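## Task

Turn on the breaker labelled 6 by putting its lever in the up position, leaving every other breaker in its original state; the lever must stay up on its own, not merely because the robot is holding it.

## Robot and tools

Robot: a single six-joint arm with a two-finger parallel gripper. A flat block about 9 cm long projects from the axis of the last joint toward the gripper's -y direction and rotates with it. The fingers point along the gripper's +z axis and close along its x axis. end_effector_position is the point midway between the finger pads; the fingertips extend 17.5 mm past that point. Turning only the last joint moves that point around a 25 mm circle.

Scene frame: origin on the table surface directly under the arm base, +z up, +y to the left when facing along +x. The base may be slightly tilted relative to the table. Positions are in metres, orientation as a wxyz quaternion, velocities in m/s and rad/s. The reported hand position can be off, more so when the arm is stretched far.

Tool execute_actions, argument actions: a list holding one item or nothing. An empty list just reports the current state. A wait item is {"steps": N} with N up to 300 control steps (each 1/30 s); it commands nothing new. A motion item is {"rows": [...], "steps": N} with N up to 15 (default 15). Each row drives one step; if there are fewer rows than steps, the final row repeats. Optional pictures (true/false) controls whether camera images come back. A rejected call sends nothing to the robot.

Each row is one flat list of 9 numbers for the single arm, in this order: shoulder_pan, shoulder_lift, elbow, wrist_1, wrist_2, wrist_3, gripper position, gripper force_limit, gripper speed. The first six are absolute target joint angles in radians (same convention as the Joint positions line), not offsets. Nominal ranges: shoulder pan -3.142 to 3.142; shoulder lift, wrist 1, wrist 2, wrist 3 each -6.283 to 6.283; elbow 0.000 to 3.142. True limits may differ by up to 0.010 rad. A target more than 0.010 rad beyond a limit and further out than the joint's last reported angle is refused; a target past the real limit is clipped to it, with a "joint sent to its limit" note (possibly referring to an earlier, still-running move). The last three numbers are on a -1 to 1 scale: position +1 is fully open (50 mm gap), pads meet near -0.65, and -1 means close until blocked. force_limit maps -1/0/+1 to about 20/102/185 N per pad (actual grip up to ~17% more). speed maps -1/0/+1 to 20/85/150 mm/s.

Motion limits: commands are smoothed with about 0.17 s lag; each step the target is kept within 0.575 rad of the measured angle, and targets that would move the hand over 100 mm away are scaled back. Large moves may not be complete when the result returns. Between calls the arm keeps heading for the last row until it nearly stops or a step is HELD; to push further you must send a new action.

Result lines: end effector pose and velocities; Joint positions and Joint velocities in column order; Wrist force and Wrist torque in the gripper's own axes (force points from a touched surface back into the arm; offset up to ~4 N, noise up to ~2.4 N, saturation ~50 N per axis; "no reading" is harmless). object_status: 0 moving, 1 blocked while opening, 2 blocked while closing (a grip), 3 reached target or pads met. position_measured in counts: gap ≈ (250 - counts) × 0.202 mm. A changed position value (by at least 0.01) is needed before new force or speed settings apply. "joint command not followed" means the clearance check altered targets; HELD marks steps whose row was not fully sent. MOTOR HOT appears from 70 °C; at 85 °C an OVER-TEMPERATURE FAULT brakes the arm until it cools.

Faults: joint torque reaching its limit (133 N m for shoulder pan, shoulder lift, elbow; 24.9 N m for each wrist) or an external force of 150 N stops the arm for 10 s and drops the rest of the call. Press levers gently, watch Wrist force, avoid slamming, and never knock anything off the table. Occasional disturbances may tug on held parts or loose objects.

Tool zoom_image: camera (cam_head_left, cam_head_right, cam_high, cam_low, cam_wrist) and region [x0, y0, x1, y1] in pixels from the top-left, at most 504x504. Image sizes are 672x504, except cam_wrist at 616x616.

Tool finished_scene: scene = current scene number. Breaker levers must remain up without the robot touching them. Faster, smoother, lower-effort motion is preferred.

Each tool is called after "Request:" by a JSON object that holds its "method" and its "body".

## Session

Request:
{"method": "execute_actions", "body": {"actions": []}}

Scene clock: 0.00 s of 4080.00 s.
end_effector_position=(+0.4517, +0.0876, +0.3907) position_measured=190 object_status=3 end_effector_quat_wxyz=(+0.358, +0.723, +0.051, -0.589) end_effector_velocity=(-0.000, +0.000, +0.000) end_effector_angular_velocity=(+0.000, +0.001, +0.000)
Joint positions: [ 0.11  -0.727  0.961 -0.24  -1.949  2.392]
Joint velocities: [-0.     0.     0.001  0.001  0.    -0.001]
Motor temperatures (°C, as the motors report them): [25 23 23 27 33 26]
Wrist force (N, on the end effector, along its own x y z axes, offset not removed): no reading
Wrist torque (N m, same axes, about the end effector's origin, offset not removed): no reading

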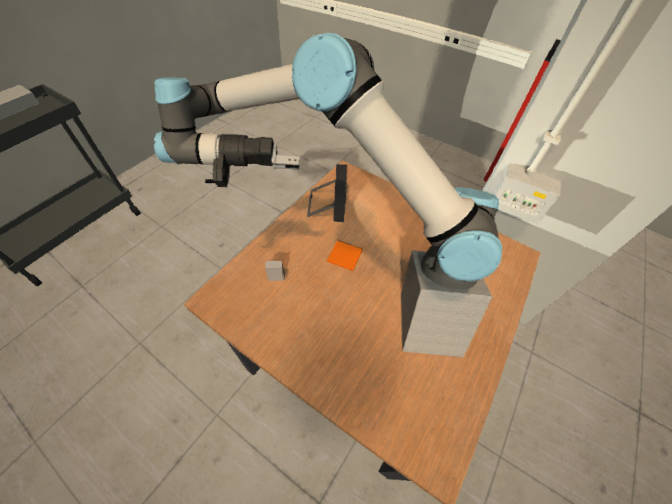

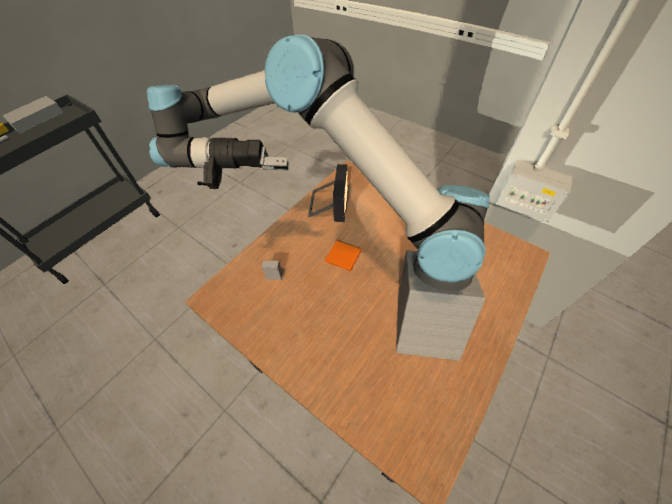

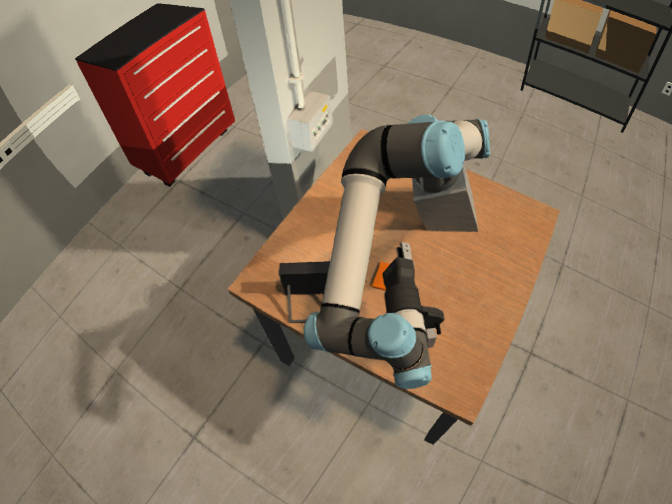

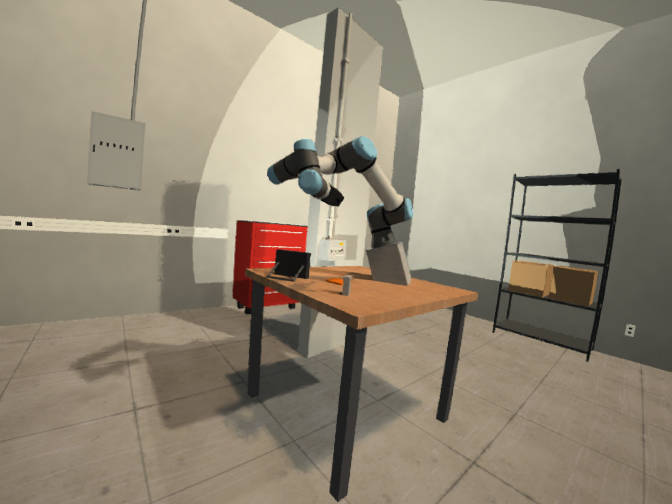

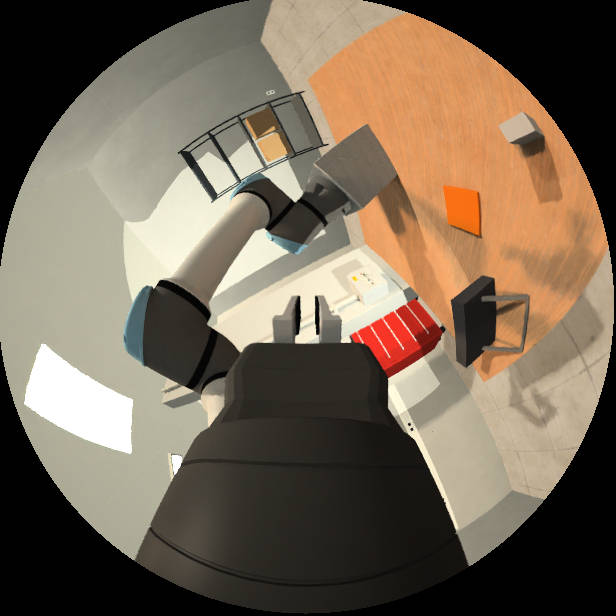

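Request:
{"method": "zoom_image", "body": {"camera": "cam_head_left", "region": [480, 150, 580, 230]}}

Request:
{"method": "zoom_image", "body": {"camera": "cam_head_right", "region": [480, 150, 580, 230]}}

Request:
{"method": "zoom_image", "body": {"camera": "cam_high", "region": [260, 70, 380, 170]}}

Region (480, 150, 580, 230) of cam_head_left's 672x504 image, scaled by 5.040, with more detail than that image has; it fills the top 403 rows of this view, and the rest is white.

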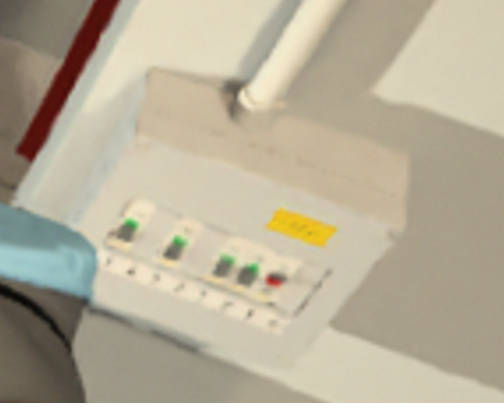

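Region (480, 150, 580, 230) of cam_head_right's 672x504 image, scaled by 5.040, with more detail than that image has; it fills the top 403 rows of this view, and the rest is white.

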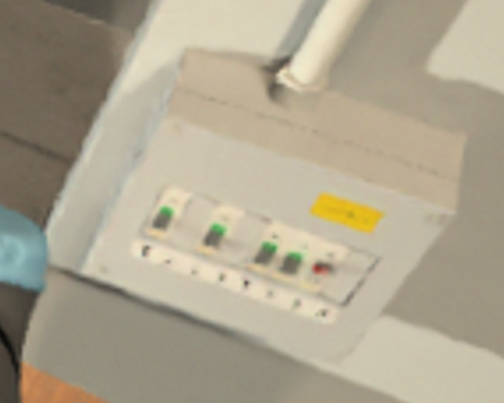

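Region (260, 70, 380, 170) of cam_high's 672x504 image, scaled by 4.200, with more detail than that image has.

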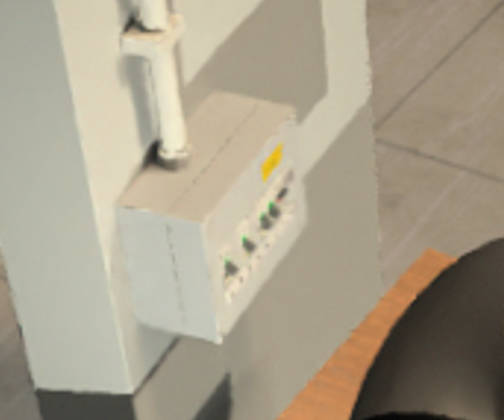

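Request:
{"method": "zoom_image", "body": {"camera": "cam_wrist", "region": [330, 250, 410, 320]}}

Region (330, 250, 410, 320) of cam_wrist's 616x616 image, scaled by 6.300, with more detail than that image has; it fills the top 441 rows of this view, and the rest is white.

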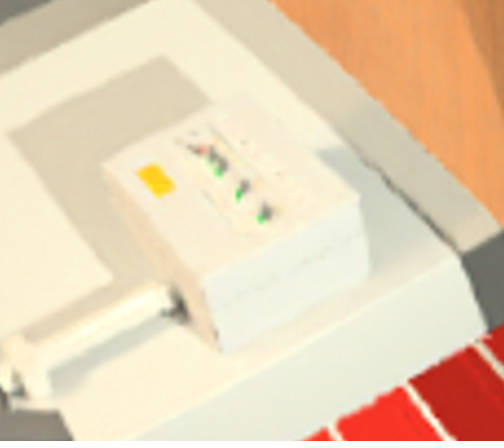

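Request:
{"method": "zoom_image", "body": {"camera": "cam_head_right", "region": [502, 184, 558, 220]}}

Region (502, 184, 558, 220) of cam_head_right's 672x504 image, scaled by 9.000, with more detail than that image has; it fills the top 324 rows of this view, and the rest is white.

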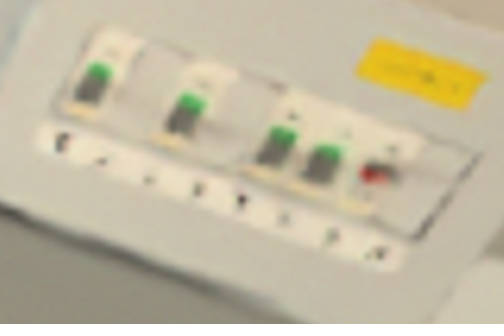

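Request:
{"method": "execute_actions", "body": {"actions": [{"rows":[[0.11,-0.73,0.96,-0.24,-1.85,2.32,-1,0,0]],"steps":8}], "pictures": false}}

Request:
{"method": "execute_actions", "body": {"actions": [{"rows":[[0.11,-0.75,0.98,-0.24,-1.65,2.16,-1,0,0]],"steps":8}], "pictures": false}}

Request:
{"method": "execute_actions", "body": {"actions": [{"rows":[[0.1,-0.8,1.04,-0.24,-1.38,1.94,-1,0,0]],"steps":8}], "pictures": false}}

Request:
{"method": "execute_actions", "body": {"actions": [{"rows":[[0.06,-0.9,1.16,-0.24,-1.08,1.68,-1,0,0]],"steps":8}], "pictures": false}}

Request:
{"method": "execute_actions", "body": {"actions": [{"rows":[[-0.03,-1.03,1.31,-0.23,-0.76,1.42,-1,0,0]],"steps":8}], "pictures": false}}

Request:
{"method": "execute_actions", "body": {"actions": [{"rows":[[-0.16,-1.18,1.48,-0.23,-0.44,1.16,-1,0,0]],"steps":8}], "pictures": false}}

Request:
{"method": "execute_actions", "body": {"actions": [{"rows":[[-0.33,-1.34,1.66,-0.22,-0.12,0.9,-1,0,0]],"steps":8}], "pictures": false}}

Request:
{"method": "execute_actions", "body": {"actions": [{"rows":[[-0.53,-1.5,1.84,-0.21,0.18,0.66,-1,0,0]],"steps":8}], "pictures": false}}

Request:
{"method": "execute_actions", "body": {"actions": [{"rows":[[-0.75,-1.64,2.0,-0.21,0.44,0.44,-1,0,0]],"steps":8}], "pictures": false}}

Request:
{"method": "execute_actions", "body": {"actions": [{"rows":[[-0.98,-1.75,2.13,-0.2,0.65,0.27,-1,0,0]],"steps":8}], "pictures": false}}

Request:
{"method": "execute_actions", "body": {"actions": [{"rows":[[-1.21,-1.83,2.22,-0.2,0.79,0.15,-1,0,0]],"steps":8}], "pictures": false}}

Request:
{"method": "execute_actions", "body": {"actions": [{"rows":[[-1.43,-1.88,2.28,-0.19,0.86,0.09,-1,0,0]],"steps":8}], "pictures": false}}

Request:
{"method": "execute_actions", "body": {"actions": [{"rows":[[-1.63,-1.9,2.3,-0.19,0.87,0.07,-1,0,0]],"steps":8}], "pictures": false}}

Request:
{"method": "execute_actions", "body": {"actions": [{"rows":[[-1.8,-1.9,2.3,-0.19,0.87,0.07,-1,0,0]],"steps":8}], "pictures": false}}

Request:
{"method": "execute_actions", "body": {"actions": [{"rows":[[-1.9,-1.9,2.3,-0.19,0.87,0.07,-1,0,0]],"steps":15}]}}

Scene clock: 120.27 s of 4080.00 s.
end_effector_position=(+0.4402, +0.1071, +0.4015) position_measured=254 object_status=0 end_effector_quat_wxyz=(+0.318, +0.714, +0.044, -0.623) end_effector_velocity=(-0.016, +0.030, +0.017) end_effector_angular_velocity=(+0.056, +0.082, -0.122)
Joint positions: [ 0.11  -0.73   0.96  -0.24  -1.862  2.328]
Joint velocities: [ 0.001 -0.004 -0.001  0.002  0.132 -0.088]
Motor temperatures (°C, as the motors report them): [25 23 23 27 33 26]
Wrist force (N, on the end effector, along its own x y z axes, offset not removed): [0.5 -0.9 -1.1]
Wrist torque (N m, same axes, about the end effector's origin, offset not removed): [-0.26 -0.13 -0.31]
Steps of this call (steps 1 to 90: nothing new was sent; then 117.00 s passed at rest; steps 91 to 98: all 8 steps of this action). Readings (joint positions | what the end effector reports):
91: [0.110 -0.727 0.961 -0.240 -1.949 2.391] | position_measured=195 object_status=0
92: [0.110 -0.727 0.961 -0.240 -1.942 2.384] | position_measured=209 object_status=0
94: [0.110 -0.728 0.960 -0.240 -1.902 2.355] | position_measured=237 object_status=0
98: the state above

Scene clock: 120.53 s of 4080.00 s.
end_effector_position=(+0.4189, +0.1485, +0.4276) position_measured=254 object_status=3 end_effector_quat_wxyz=(+0.223, +0.692, +0.033, -0.685) end_effector_velocity=(-0.028, +0.081, +0.044) end_effector_angular_velocity=(+0.178, +0.188, -0.325)
Joint positions: [ 0.11  -0.748  0.978 -0.24  -1.681  2.183]
Joint velocities: [-0.    -0.023  0.022  0.     0.335 -0.245]
Motor temperatures (°C, as the motors report them): [25 23 23 27 33 26]
Wrist force (N, on the end effector, along its own x y z axes, offset not removed): [-0.6 -2.4 0.4]
Wrist torque (N m, same axes, about the end effector's origin, offset not removed): [-0.34 0.19 -0.21]
Steps of this call (steps 1 to 8: all 8 steps of this action). Readings (joint positions | what the end effector reports):
1: [0.110 -0.730 0.960 -0.240 -1.858 2.325] | position_measured=254 object_status=0
2: [0.110 -0.733 0.963 -0.240 -1.848 2.316] | position_measured=254 object_status=0
4: [0.110 -0.741 0.971 -0.240 -1.781 2.257] | position_measured=254 object_status=3
8: the state above

Scene clock: 120.80 s of 4080.00 s.
end_effector_position=(+0.4001, +0.2032, +0.4673) position_measured=254 object_status=3 end_effector_quat_wxyz=(+0.075, +0.658, +0.012, -0.749) end_effector_velocity=(-0.011, +0.124, +0.069) end_effector_angular_velocity=(+0.290, +0.223, -0.555)
Joint positions: [ 0.101 -0.794  1.033 -0.24  -1.429  1.976]
Joint velocities: [-0.013 -0.061  0.076  0.001  0.528 -0.387]
Motor temperatures (°C, as the motors report them): [25 23 23 27 33 26]
Wrist force (N, on the end effector, along its own x y z axes, offset not removed): [-1.3 -0.6 -1.9]
Wrist torque (N m, same axes, about the end effector's origin, offset not removed): [-0.23 0.31 -0.23]
Steps of this call (steps 1 to 8: all 8 steps of this action). Readings (joint positions | what the end effector reports):
1: [0.110 -0.749 0.979 -0.240 -1.671 2.176] | position_measured=254 object_status=3
2: [0.108 -0.755 0.986 -0.240 -1.657 2.163] | position_measured=254 object_status=3
4: [0.105 -0.776 1.011 -0.240 -1.579 2.091] | position_measured=254 object_status=3
8: the state above

Scene clock: 121.07 s of 4080.00 s.
end_effector_position=(+0.3984, +0.2510, +0.5147) position_measured=254 object_status=3 end_effector_quat_wxyz=(+0.118, -0.615, +0.028, +0.779) end_effector_velocity=(+0.031, +0.121, +0.078) end_effector_angular_velocity=(+0.349, +0.140, -0.748)
Joint positions: [ 0.064 -0.888  1.144 -0.24  -1.138  1.726]
Joint velocities: [-0.047 -0.137  0.172 -0.001  0.633 -0.501]
Motor temperatures (°C, as the motors report them): [25 23 23 27 33 26]
Wrist force (N, on the end effector, along its own x y z axes, offset not removed): [-2.9 -0.2 -0.6]
Wrist torque (N m, same axes, about the end effector's origin, offset not removed): [0.03 0.51 -0.20]
Steps of this call (steps 1 to 8: all 8 steps of this action). Readings (joint positions | what the end effector reports):
1: [0.101 -0.796 1.036 -0.240 -1.413 1.965] | position_measured=254 object_status=3
2: [0.095 -0.805 1.044 -0.240 -1.396 1.950] | position_measured=254 object_status=3
4: [0.079 -0.846 1.093 -0.240 -1.312 1.870] | position_measured=254 object_status=3
8: the state above

Scene clock: 121.33 s of 4080.00 s.
end_effector_position=(+0.4304, +0.2763, +0.5537) position_measured=254 object_status=3 end_effector_quat_wxyz=(+0.329, -0.565, +0.105, +0.749) end_effector_velocity=(+0.104, +0.076, +0.053) end_effector_angular_velocity=(+0.222, +0.021, -0.931)
Joint positions: [-0.019 -1.012  1.289 -0.231 -0.825  1.467]
Joint velocities: [-0.12  -0.193  0.231  0.01   0.708 -0.506]
Motor temperatures (°C, as the motors report them): [25 23 23 27 33 26]
Wrist force (N, on the end effector, along its own x y z axes, offset not removed): [-0.9 -1.8 -0.3]
Wrist torque (N m, same axes, about the end effector's origin, offset not removed): [-0.21 0.19 -0.19]
Steps of this call (steps 1 to 8: all 8 steps of this action). Readings (joint positions | what the end effector reports):
1: [0.063 -0.892 1.149 -0.240 -1.120 1.712] | position_measured=254 object_status=3
2: [0.055 -0.901 1.160 -0.239 -1.100 1.695] | position_measured=254 object_status=3
4: [0.017 -0.954 1.219 -0.234 -1.014 1.613] | position_measured=254 object_status=3
8: the state above

Scene clock: 121.60 s of 4080.00 s.
end_effector_position=(+0.4917, +0.2675, +0.5690) position_measured=254 object_status=3 end_effector_quat_wxyz=(+0.527, -0.520, +0.209, +0.640) end_effector_velocity=(+0.151, -0.011, +0.001) end_effector_angular_velocity=(+0.032, -0.102, -1.018)
Joint positions: [-0.143 -1.159  1.455 -0.23  -0.506  1.207]
Joint velocities: [-0.193 -0.235  0.277 -0.001  0.713 -0.507]
Motor temperatures (°C, as the motors report them): [25 23 23 27 33 26]
Wrist force (N, on the end effector, along its own x y z axes, offset not removed): [-2.5 -0.4 -2.1]
Wrist torque (N m, same axes, about the end effector's origin, offset not removed): [0.02 0.52 -0.18]
Steps of this call (steps 1 to 8: all 8 steps of this action). Readings (joint positions | what the end effector reports):
1: [-0.023 -1.018 1.295 -0.231 -0.805 1.452] | position_measured=254 object_status=3
2: [-0.032 -1.029 1.307 -0.231 -0.784 1.435] | position_measured=254 object_status=3
4: [-0.084 -1.088 1.372 -0.230 -0.696 1.353] | position_measured=254 object_status=3
8: the state above

Scene clock: 121.87 s of 4080.00 s.
end_effector_position=(+0.5646, +0.2125, +0.5555) position_measured=254 object_status=3 end_effector_quat_wxyz=(+0.671, -0.478, +0.333, +0.458) end_effector_velocity=(+0.161, -0.128, -0.061) end_effector_angular_velocity=(-0.226, -0.130, -1.084)
Joint positions: [-0.304 -1.315  1.631 -0.221 -0.187  0.948]
Joint velocities: [-0.289 -0.27   0.313  0.01   0.722 -0.52 ]
Motor temperatures (°C, as the motors report them): [25 23 23 27 33 26]
Wrist force (N, on the end effector, along its own x y z axes, offset not removed): [-0.9 -1.3 -4.1]
Wrist torque (N m, same axes, about the end effector's origin, offset not removed): [-0.28 0.29 -0.30]
Steps of this call (steps 1 to 8: all 8 steps of this action). Readings (joint positions | what the end effector reports):
1: [-0.148 -1.165 1.463 -0.230 -0.485 1.192] | position_measured=254 object_status=3
2: [-0.159 -1.177 1.475 -0.229 -0.464 1.175] | position_measured=254 object_status=3
4: [-0.220 -1.237 1.540 -0.225 -0.376 1.094] | position_measured=254 object_status=3
8: the state above

Scene clock: 122.13 s of 4080.00 s.
end_effector_position=(+0.6187, +0.1170, +0.5159) position_measured=254 object_status=3 end_effector_quat_wxyz=(+0.730, -0.443, +0.459, +0.245) end_effector_velocity=(+0.115, -0.285, -0.133) end_effector_angular_velocity=(-0.541, -0.047, -1.255)
Joint positions: [-0.487 -1.466  1.801 -0.212  0.105  0.716]
Joint velocities: [-0.471 -0.365  0.417  0.019  0.797 -0.597]
Motor temperatures (°C, as the motors report them): [25 23 23 27 33 26]
Wrist force (N, on the end effector, along its own x y z axes, offset not removed): [0.6 0.0 -6.4]
Wrist torque (N m, same axes, about the end effector's origin, offset not removed): [-0.09 0.09 -0.31]
Steps of this call (steps 1 to 8: all 8 steps of this action). Readings (joint positions | what the end effector reports):
1: [-0.312 -1.323 1.640 -0.221 -0.166 0.933] | position_measured=254 object_status=3
2: [-0.325 -1.336 1.654 -0.219 -0.144 0.916] | position_measured=254 object_status=3
4: [-0.384 -1.386 1.709 -0.216 -0.063 0.846] | position_measured=254 object_status=3
8: the state above

Scene clock: 122.40 s of 4080.00 s.
end_effector_position=(+0.6375, -0.0038, +0.4618) position_measured=254 object_status=3 end_effector_quat_wxyz=(+0.710, -0.415, +0.568, +0.032) end_effector_velocity=(+0.003, -0.432, -0.196) end_effector_angular_velocity=(-0.844, +0.138, -1.377)
Joint positions: [-0.685 -1.6    1.954 -0.21   0.358  0.506]
Joint velocities: [-0.676 -0.414  0.475  0.004  0.84  -0.682]
Motor temperatures (°C, as the motors report them): [25 23 23 27 33 26]
Wrist force (N, on the end effector, along its own x y z axes, offset not removed): [1.9 0.4 -4.6]
Wrist torque (N m, same axes, about the end effector's origin, offset not removed): [-0.03 -0.03 -0.29]
Steps of this call (steps 1 to 8: all 8 steps of this action). Readings (joint positions | what the end effector reports):
1: [-0.500 -1.477 1.813 -0.211 0.128 0.699] | position_measured=254 object_status=3
2: [-0.517 -1.491 1.829 -0.211 0.152 0.679] | position_measured=254 object_status=3
4: [-0.574 -1.530 1.873 -0.211 0.222 0.620] | position_measured=254 object_status=3
8: the state above

Scene clock: 122.67 s of 4080.00 s.
end_effector_position=(+0.6154, -0.1335, +0.4029) position_measured=254 object_status=3 end_effector_quat_wxyz=(+0.626, -0.381, +0.664, -0.148) end_effector_velocity=(-0.154, -0.463, -0.210) end_effector_angular_velocity=(-0.825, +0.441, -1.272)
Joint positions: [-0.9   -1.713  2.085 -0.203  0.573  0.331]
Joint velocities: [-0.787 -0.374  0.443  0.029  0.741 -0.591]
Motor temperatures (°C, as the motors report them): [25 23 23 27 33 26]
Wrist force (N, on the end effector, along its own x y z axes, offset not removed): [1.5 -1.4 -2.1]
Wrist torque (N m, same axes, about the end effector's origin, offset not removed): [-0.25 -0.12 -0.35]
Steps of this call (steps 1 to 8: all 8 steps of this action). Readings (joint positions | what the end effector reports):
1: [-0.705 -1.612 1.968 -0.210 0.383 0.486] | position_measured=254 object_status=3
2: [-0.726 -1.626 1.983 -0.209 0.407 0.466] | position_measured=254 object_status=3
4: [-0.785 -1.656 2.019 -0.207 0.464 0.419] | position_measured=254 object_status=3
8: the state above

Scene clock: 122.93 s of 4080.00 s.
end_effector_position=(+0.5560, -0.2588, +0.3526) position_measured=254 object_status=3 end_effector_quat_wxyz=(+0.505, -0.340, +0.739, -0.288) end_effector_velocity=(-0.257, -0.399, -0.152) end_effector_angular_velocity=(-0.619, +0.523, -1.049)
Joint positions: [-1.131 -1.803  2.189 -0.2    0.74   0.192]
Joint velocities: [-0.799 -0.273  0.313  0.004  0.507 -0.42 ]
Motor temperatures (°C, as the motors report them): [25 23 23 27 33 26]
Wrist force (N, on the end effector, along its own x y z axes, offset not removed): [4.6 1.8 -2.0]
Wrist torque (N m, same axes, about the end effector's origin, offset not removed): [0.18 -0.52 -0.30]
Steps of this call (steps 1 to 8: all 8 steps of this action). Readings (joint positions | what the end effector reports):
1: [-0.923 -1.724 2.099 -0.202 0.596 0.313] | position_measured=254 object_status=3
2: [-0.948 -1.735 2.112 -0.202 0.617 0.296] | position_measured=254 object_status=3
4: [-1.009 -1.759 2.138 -0.201 0.659 0.260] | position_measured=254 object_status=3
8: the state above

Scene clock: 123.20 s of 4080.00 s.
end_effector_position=(+0.4712, -0.3617, +0.3155) position_measured=254 object_status=3 end_effector_quat_wxyz=(+0.383, -0.284, +0.795, -0.374) end_effector_velocity=(-0.244, -0.237, -0.079) end_effector_angular_velocity=(-0.248, +0.372, -0.696)
Joint positions: [-1.372 -1.867  2.265 -0.192  0.84   0.107]
Joint velocities: [-0.628 -0.139  0.166  0.021  0.209 -0.175]
Motor temperatures (°C, as the motors report them): [25 23 23 27 33 26]
Wrist force (N, on the end effector, along its own x y z axes, offset not removed): [4.1 -0.6 -0.5]
Wrist torque (N m, same axes, about the end effector's origin, offset not removed): [-0.20 -0.52 -0.31]
Steps of this call (steps 1 to 8: all 8 steps of this action). Readings (joint positions | what the end effector reports):
1: [-1.155 -1.811 2.199 -0.200 0.755 0.179] | position_measured=254 object_status=3
2: [-1.180 -1.820 2.208 -0.199 0.768 0.168] | position_measured=254 object_status=3
4: [-1.247 -1.838 2.229 -0.196 0.795 0.145] | position_measured=254 object_status=3
8: the state above

Scene clock: 123.47 s of 4080.00 s.
end_effector_position=(+0.3884, -0.4381, +0.2988) position_measured=254 object_status=3 end_effector_quat_wxyz=(+0.293, -0.226, +0.827, -0.424) end_effector_velocity=(-0.167, -0.132, -0.021) end_effector_angular_velocity=(-0.100, +0.166, -0.400)
Joint positions: [-1.592 -1.896  2.296 -0.19   0.867  0.074]
Joint velocities: [-0.419 -0.041  0.042  0.003  0.03  -0.043]
Motor temperatures (°C, as the motors report them): [25 23 23 27 33 26]
Wrist force (N, on the end effector, along its own x y z axes, offset not removed): [1.9 -0.4 -1.9]
Wrist torque (N m, same axes, about the end effector's origin, offset not removed): [-0.16 -0.12 -0.33]
Steps of this call (steps 1 to 8: all 8 steps of this action). Readings (joint positions | what the end effector reports):
1: [-1.390 -1.871 2.269 -0.191 0.846 0.102] | position_measured=254 object_status=3
2: [-1.410 -1.876 2.274 -0.191 0.851 0.096] | position_measured=254 object_status=3
4: [-1.481 -1.885 2.284 -0.191 0.858 0.086] | position_measured=254 object_status=3
8: the state above

Scene clock: 123.73 s of 4080.00 s.
end_effector_position=(+0.3137, -0.4939, +0.2932) position_measured=254 object_status=3 end_effector_quat_wxyz=(+0.228, -0.172, +0.844, -0.454) end_effector_velocity=(-0.126, -0.080, -0.004) end_effector_angular_velocity=(-0.049, +0.089, -0.273)
Joint positions: [-1.774 -1.9    2.3   -0.19   0.87   0.07 ]
Joint velocities: [-0.292 -0.003  0.003  0.     0.    -0.002]
Motor temperatures (°C, as the motors report them): [25 23 23 27 33 26]
Wrist force (N, on the end effector, along its own x y z axes, offset not removed): [2.3 -0.2 -0.7]
Wrist torque (N m, same axes, about the end effector's origin, offset not removed): [0.02 -0.05 -0.40]
Steps of this call (steps 1 to 8: all 8 steps of this action). Readings (joint positions | what the end effector reports):
1: [-1.604 -1.897 2.297 -0.190 0.868 0.073] | position_measured=254 object_status=3
2: [-1.619 -1.898 2.298 -0.190 0.868 0.072] | position_measured=254 object_status=3
4: [-1.687 -1.899 2.299 -0.190 0.869 0.071] | position_measured=254 object_status=3
8: the state above

Scene clock: 124.23 s of 4080.00 s.
end_effector_position=(+0.2574, -0.5254, +0.2929) position_measured=254 object_status=3 end_effector_quat_wxyz=(+0.183, -0.133, +0.852, -0.472) end_effector_velocity=(-0.006, -0.002, -0.001) end_effector_angular_velocity=(+0.000, +0.003, -0.013)
Joint positions: [-1.899 -1.9    2.3   -0.19   0.87   0.07 ]
Joint velocities: [-0.013  0.001  0.002  0.     0.     0.   ]
Motor temperatures (°C, as the motors report them): [25 23 23 27 33 26]
Wrist force (N, on the end effector, along its own x y z axes, offset not removed): [-0.8 2.1 -1.6]
Wrist torque (N m, same axes, about the end effector's origin, offset not removed): [0.32 0.24 -0.23]
Steps of this call (steps 1 to 15: all 15 steps of this action). Readings (joint positions | what the end effector reports):
1: [-1.782 -1.900 2.300 -0.190 0.870 0.070] | position_measured=254 object_status=3
2: [-1.795 -1.900 2.300 -0.190 0.870 0.070] | position_measured=254 object_status=3
4: [-1.841 -1.900 2.300 -0.190 0.870 0.070] | position_measured=254 object_status=3
8: [-1.886 -1.900 2.300 -0.190 0.870 0.070] | position_measured=254 object_status=3
15: the state above

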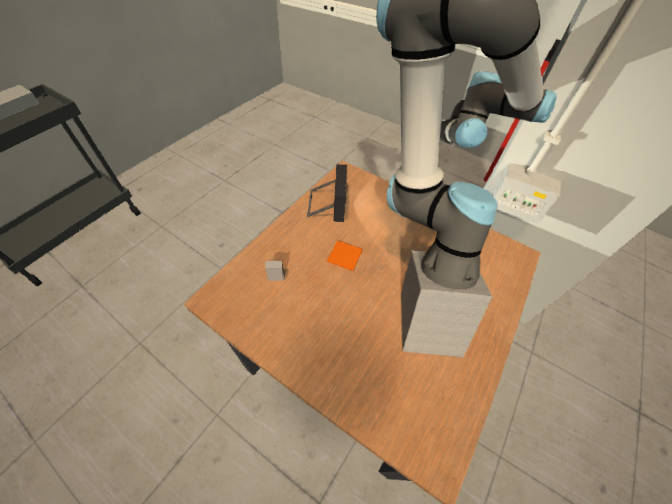

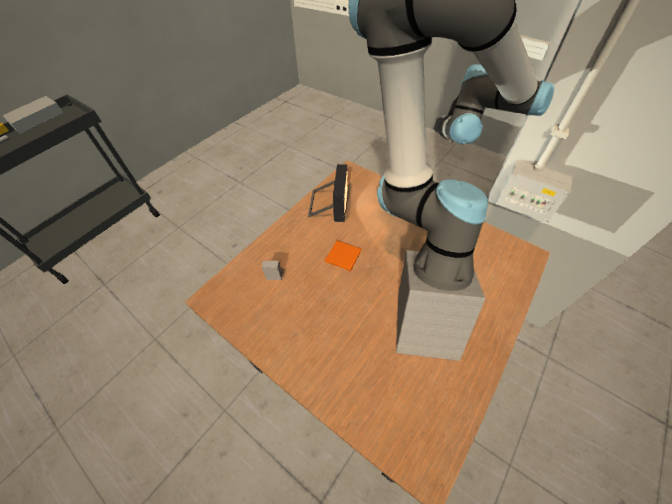

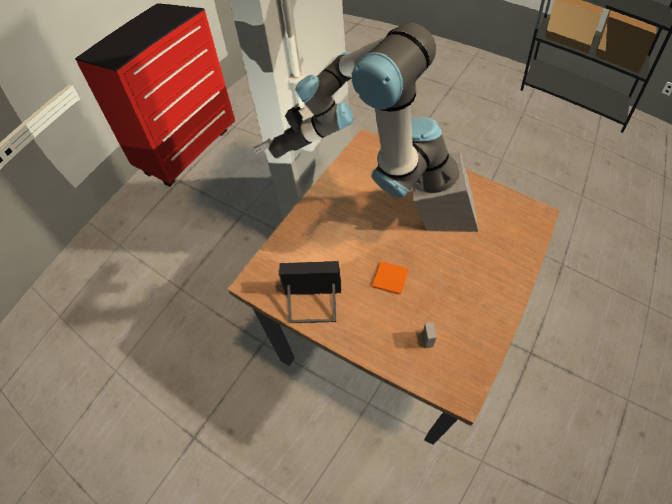

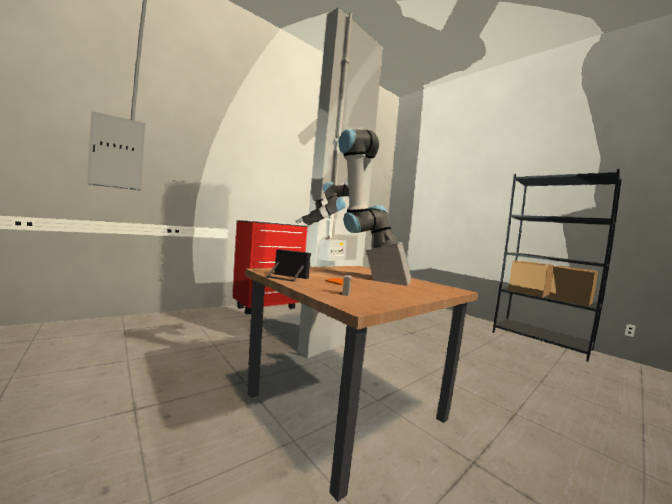

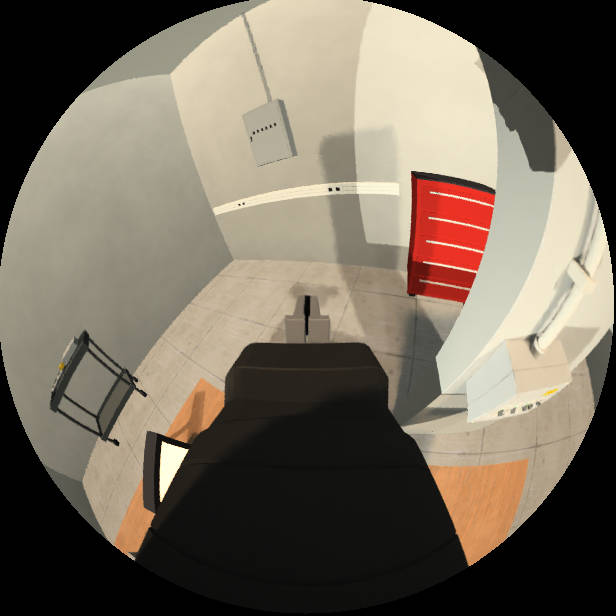

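Request:
{"method": "execute_actions", "body": {"actions": [{"rows":[[-1.9,-1.92,2.307,-0.177,0.9,0.07,-1,0,0],[-1.9,-1.94,2.313,-0.165,0.93,0.07,-1,0,0],[-1.9,-1.96,2.32,-0.152,0.96,0.07,-1,0,0],[-1.9,-1.98,2.327,-0.139,0.99,0.07,-1,0,0],[-1.9,-2.0,2.333,-0.127,1.02,0.07,-1,0,0],[-1.9,-2.02,2.34,-0.114,1.05,0.07,-1,0,0],[-1.9,-2.04,2.347,-0.101,1.08,0.07,-1,0,0],[-1.9,-2.06,2.353,-0.089,1.11,0.07,-1,0,0],[-1.9,-2.08,2.36,-0.076,1.15,0.07,-1,0,0],[-1.9,-2.1,2.367,-0.063,1.19,0.07,-1,0,0],[-1.9,-2.12,2.373,-0.051,1.23,0.07,-1,0,0],[-1.9,-2.14,2.38,-0.038,1.27,0.07,-1,0,0],[-1.9,-2.16,2.387,-0.025,1.31,0.07,-1,0,0],[-1.9,-2.18,2.393,-0.013,1.35,0.07,-1,0,0],[-1.9,-2.2,2.4,0,1.39,0.07,-1,0,0]],"steps":15}], "pictures": false}}

Request:
{"method": "execute_actions", "body": {"actions": [{"rows":[[-1.9,-2.2,2.4,0,1.43,0.07,-1,0,0],[-1.9,-2.2,2.4,0,1.47,0.07,-1,0,0],[-1.9,-2.2,2.4,0,1.51,0.07,-1,0,0],[-1.9,-2.2,2.4,0,1.55,0.07,-1,0,0],[-1.9,-2.2,2.4,0,1.59,0.07,-1,0,0],[-1.9,-2.2,2.4,0,1.63,0.07,-1,0,0],[-1.9,-2.2,2.4,0,1.66,0.07,-1,0,0],[-1.9,-2.2,2.4,0,1.69,0.07,-1,0,0],[-1.9,-2.2,2.4,0,1.72,0.07,-1,0,0],[-1.9,-2.2,2.4,0,1.75,0.07,-1,0,0]],"steps":15}]}}

Scene clock: 175.17 s of 4080.00 s.
end_effector_position=(+0.1812, -0.4965, +0.3216) position_measured=254 object_status=3 end_effector_quat_wxyz=(+0.031, -0.046, +0.864, -0.501) end_effector_velocity=(-0.260, +0.111, +0.087) end_effector_angular_velocity=(-0.158, +0.547, -0.961)
Joint positions: [-1.9   -2.12   2.374 -0.05   1.225  0.07 ]
Joint velocities: [-0.001 -0.589  0.192  0.369  1.115 -0.001]
Motor temperatures (°C, as the motors report them): [25 23 23 27 33 26]
Wrist force (N, on the end effector, along its own x y z axes, offset not removed): [-0.6 0.9 -1.7]
Wrist torque (N m, same axes, about the end effector's origin, offset not removed): [0.21 0.13 -0.25]
Steps of this call (steps 1 to 15: the robot went on to your last target; steps 16 to 90: nothing new was sent; then 47.43 s passed at rest; steps 91 to 105: all 15 steps of this action). Readings (joint positions | what the end effector reports):
91: [-1.900 -1.900 2.300 -0.190 0.870 0.070] | position_measured=254 object_status=3
92: [-1.900 -1.903 2.301 -0.188 0.874 0.070] | position_measured=254 object_status=3
94: [-1.900 -1.921 2.308 -0.176 0.900 0.070] | position_measured=254 object_status=3
98: [-1.900 -1.985 2.329 -0.136 0.994 0.070] | position_measured=254 object_status=3
105: the state above

Scene clock: 175.67 s of 4080.00 s.
end_effector_position=(+0.0543, -0.4653, +0.3543) position_measured=254 object_status=3 end_effector_quat_wxyz=(-0.182, +0.080, +0.835, -0.513) end_effector_velocity=(-0.067, +0.022, +0.023) end_effector_angular_velocity=(-0.034, +0.132, -0.234)
Joint positions: [-1.9   -2.2    2.4   -0.     1.725  0.07 ]
Joint velocities: [-0.001 -0.004 -0.     0.002  0.27  -0.001]
Motor temperatures (°C, as the motors report them): [25 23 23 27 33 26]
Wrist force (N, on the end effector, along its own x y z axes, offset not removed): [1.8 0.4 -1.1]
Wrist torque (N m, same axes, about the end effector's origin, offset not removed): [-0.04 -0.23 -0.26]
Steps of this call (steps 1 to 15: all 15 steps of this action). Readings (joint positions | what the end effector reports):
1: [-1.900 -2.140 2.381 -0.037 1.264 0.070] | position_measured=254 object_status=3
2: [-1.900 -2.157 2.386 -0.027 1.303 0.070] | position_measured=254 object_status=3
4: [-1.900 -2.179 2.393 -0.013 1.381 0.070] | position_measured=254 object_status=3
8: [-1.900 -2.195 2.398 -0.003 1.540 0.070] | position_measured=254 object_status=3
15: the state above

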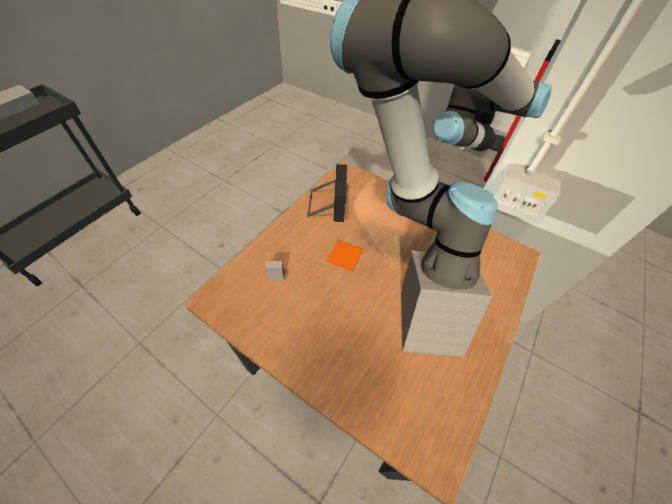

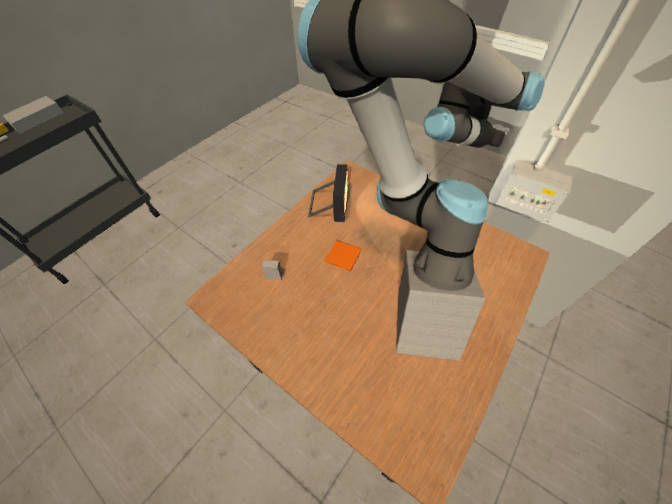

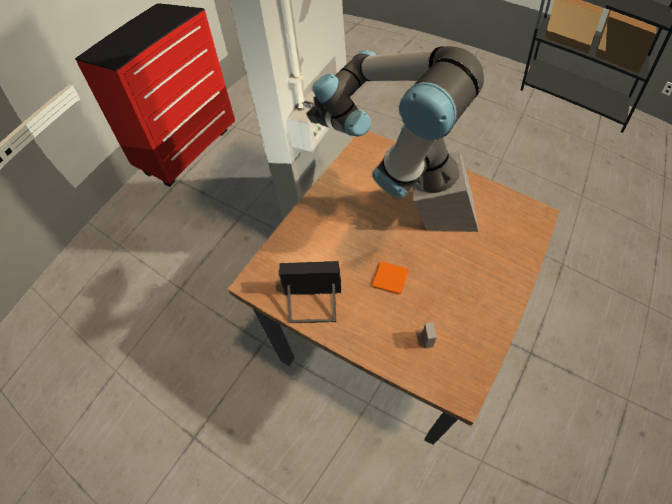

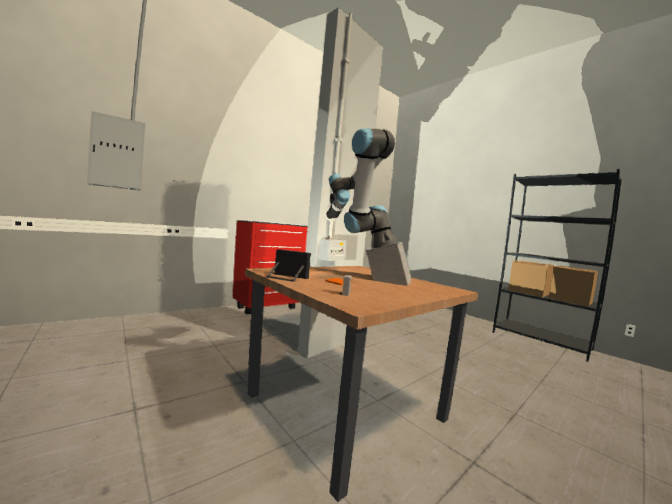

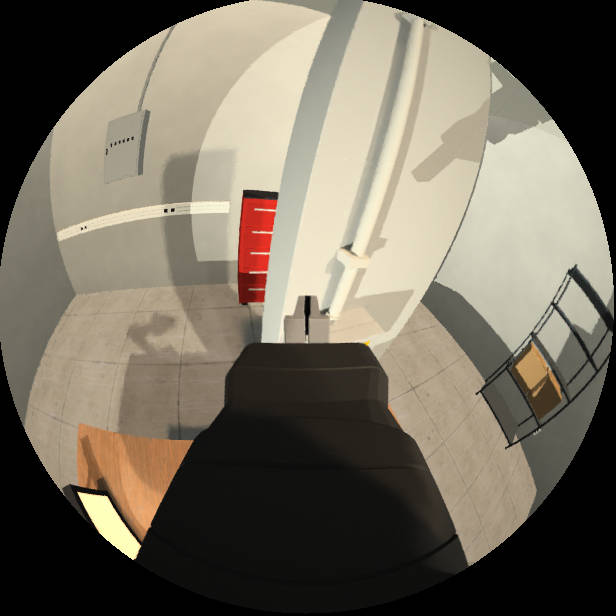

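Request:
{"method": "execute_actions", "body": {"actions": [{"rows":[[-1.9,-2.2,2.4,0.05,1.75,0.07,-1,0,0],[-1.9,-2.2,2.4,0.1,1.75,0.07,-1,0,0],[-1.9,-2.2,2.4,0.15,1.75,0.07,-1,0,0],[-1.9,-2.2,2.4,0.2,1.75,0.07,-1,0,0],[-1.9,-2.2,2.4,0.25,1.75,0.07,-1,0,0],[-1.9,-2.2,2.4,0.3,1.75,0.07,-1,0,0],[-1.9,-2.2,2.4,0.35,1.75,0.07,-1,0,0],[-1.9,-2.2,2.4,0.4,1.75,0.07,-1,0,0],[-1.9,-2.2,2.4,0.45,1.75,0.07,-1,0,0],[-1.9,-2.2,2.4,0.5,1.75,0.07,-1,0,0],[-1.9,-2.2,2.4,0.55,1.75,0.07,-1,0,0],[-1.9,-2.2,2.4,0.6,1.75,0.07,-1,0,0]],"steps":15}], "pictures": false}}

Request:
{"method": "execute_actions", "body": {"actions": [{"rows":[[-1.9,-2.2,2.4,0.6,1.75,0.07,-1,0,0]],"steps":10}]}}

Scene clock: 191.87 s of 4080.00 s.
end_effector_position=(+0.0509, -0.3422, +0.2820) position_measured=254 object_status=3 end_effector_quat_wxyz=(-0.203, +0.103, +0.934, -0.277) end_effector_velocity=(+0.022, +0.239, -0.075) end_effector_angular_velocity=(+0.868, -0.141, -0.198)
Joint positions: [-1.9   -2.2    2.4    0.516  1.75   0.07 ]
Joint velocities: [-0.001  0.     0.001  0.9    0.001  0.001]
Motor temperatures (°C, as the motors report them): [25 23 23 27 33 26]
Wrist force (N, on the end effector, along its own x y z axes, offset not removed): [0.8 3.4 -1.5]
Wrist torque (N m, same axes, about the end effector's origin, offset not removed): [0.39 0.01 -0.28]
Steps of this call (steps 1 to 30: the robot went on to your last target; steps 31 to 90: nothing new was sent; then 12.70 s passed at rest; steps 91 to 105: all 15 steps of this action). Readings (joint positions | what the end effector reports):
91: [-1.900 -2.200 2.400 0.000 1.750 0.070] | position_measured=254 object_status=3
92: [-1.900 -2.200 2.400 0.006 1.750 0.070] | position_measured=254 object_status=3
94: [-1.900 -2.200 2.400 0.046 1.750 0.070] | position_measured=254 object_status=3
98: [-1.900 -2.200 2.400 0.197 1.750 0.070] | position_measured=254 object_status=3
105: the state above

Scene clock: 192.20 s of 4080.00 s.
end_effector_position=(+0.0531, -0.3204, +0.2761) position_measured=254 object_status=3 end_effector_quat_wxyz=(-0.203, +0.105, +0.944, -0.238) end_effector_velocity=(+0.001, +0.006, -0.001) end_effector_angular_velocity=(+0.023, -0.005, -0.004)
Joint positions: [-1.9   -2.2    2.4    0.598  1.75   0.07 ]
Joint velocities: [ 0.001  0.    -0.001  0.025 -0.001  0.   ]
Motor temperatures (°C, as the motors report them): [25 23 23 27 33 26]
Wrist force (N, on the end effector, along its own x y z axes, offset not removed): [-1.1 0.6 -1.9]
Wrist torque (N m, same axes, about the end effector's origin, offset not removed): [-0.04 0.27 -0.18]
Steps of this call (steps 1 to 10: all 10 steps of this action). Readings (joint positions | what the end effector reports):
1: [-1.900 -2.200 2.400 0.542 1.750 0.070] | position_measured=254 object_status=3
2: [-1.900 -2.200 2.400 0.559 1.750 0.070] | position_measured=254 object_status=3
4: [-1.900 -2.200 2.400 0.580 1.750 0.070] | position_measured=254 object_status=3
8: [-1.900 -2.200 2.400 0.595 1.750 0.070] | position_measured=254 object_status=3
10: the state above

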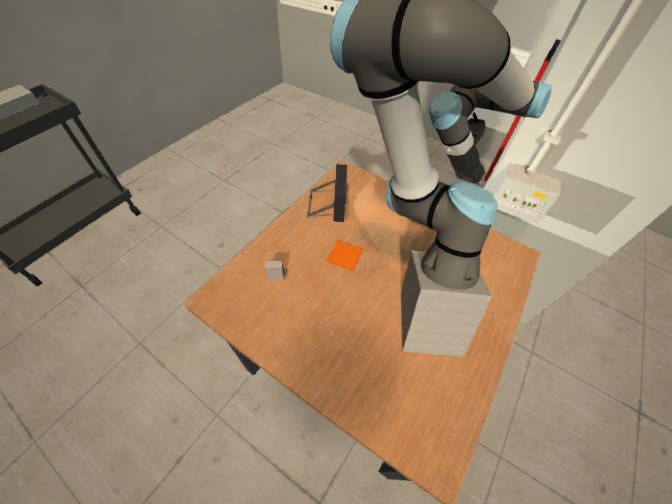

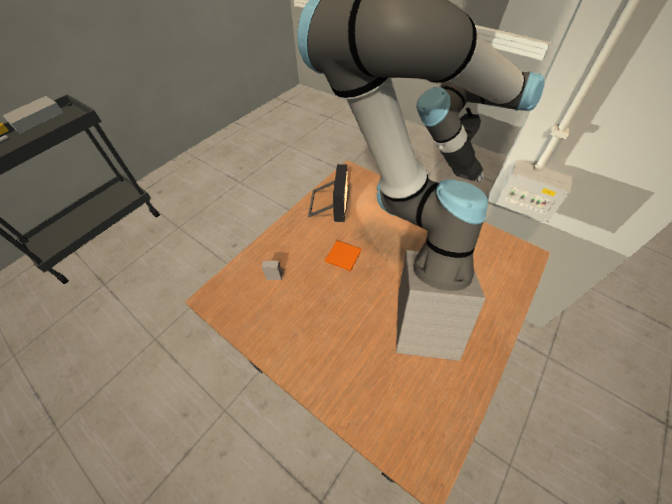

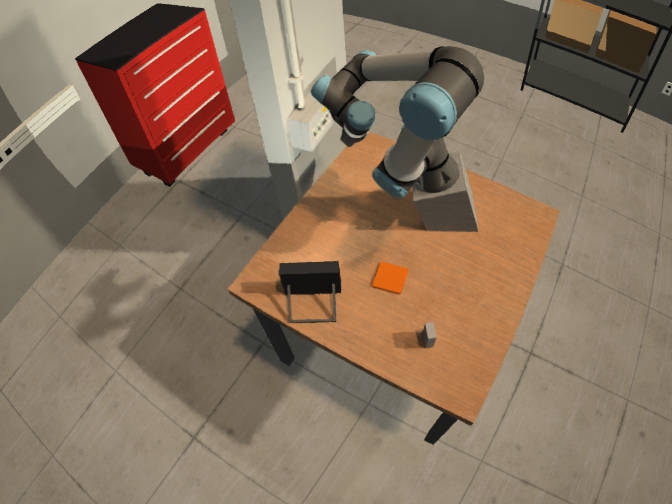

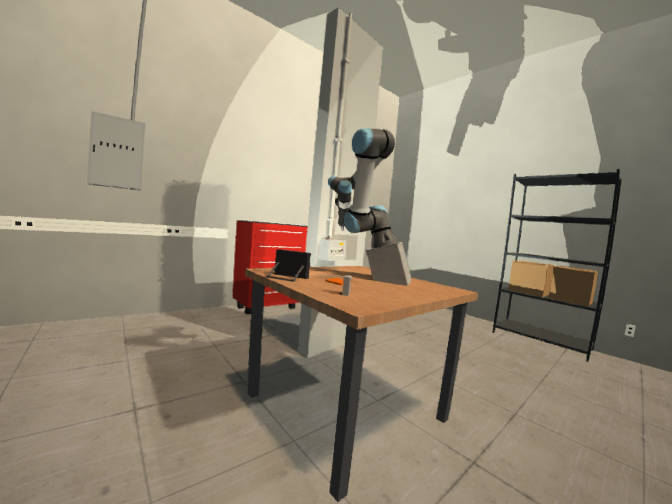

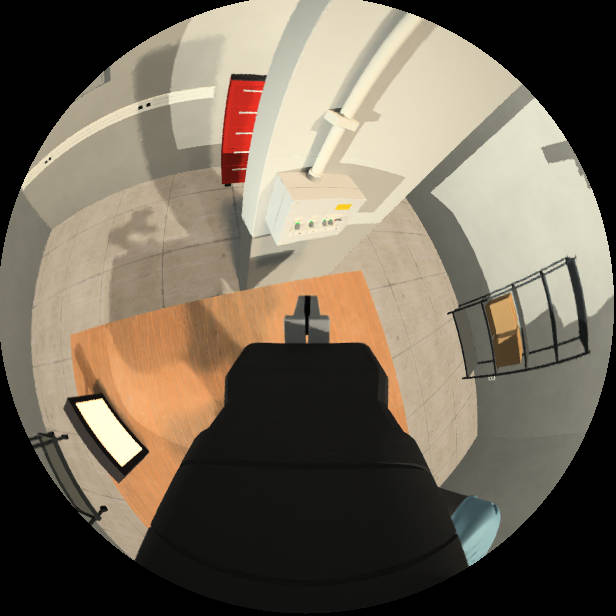

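Request:
{"method": "zoom_image", "body": {"camera": "cam_wrist", "region": [260, 165, 380, 255]}}

Region (260, 165, 380, 255) of cam_wrist's 616x616 image, scaled by 4.200, with more detail than that image has; it fills the top 378 rows of this view, and the rest is white.

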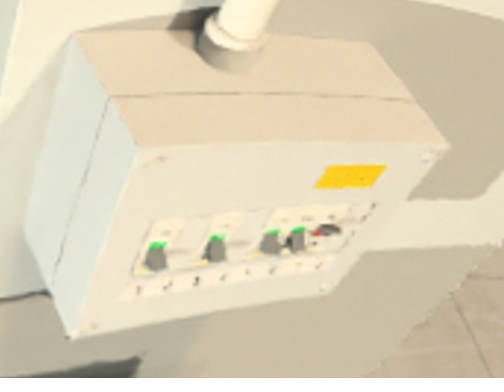

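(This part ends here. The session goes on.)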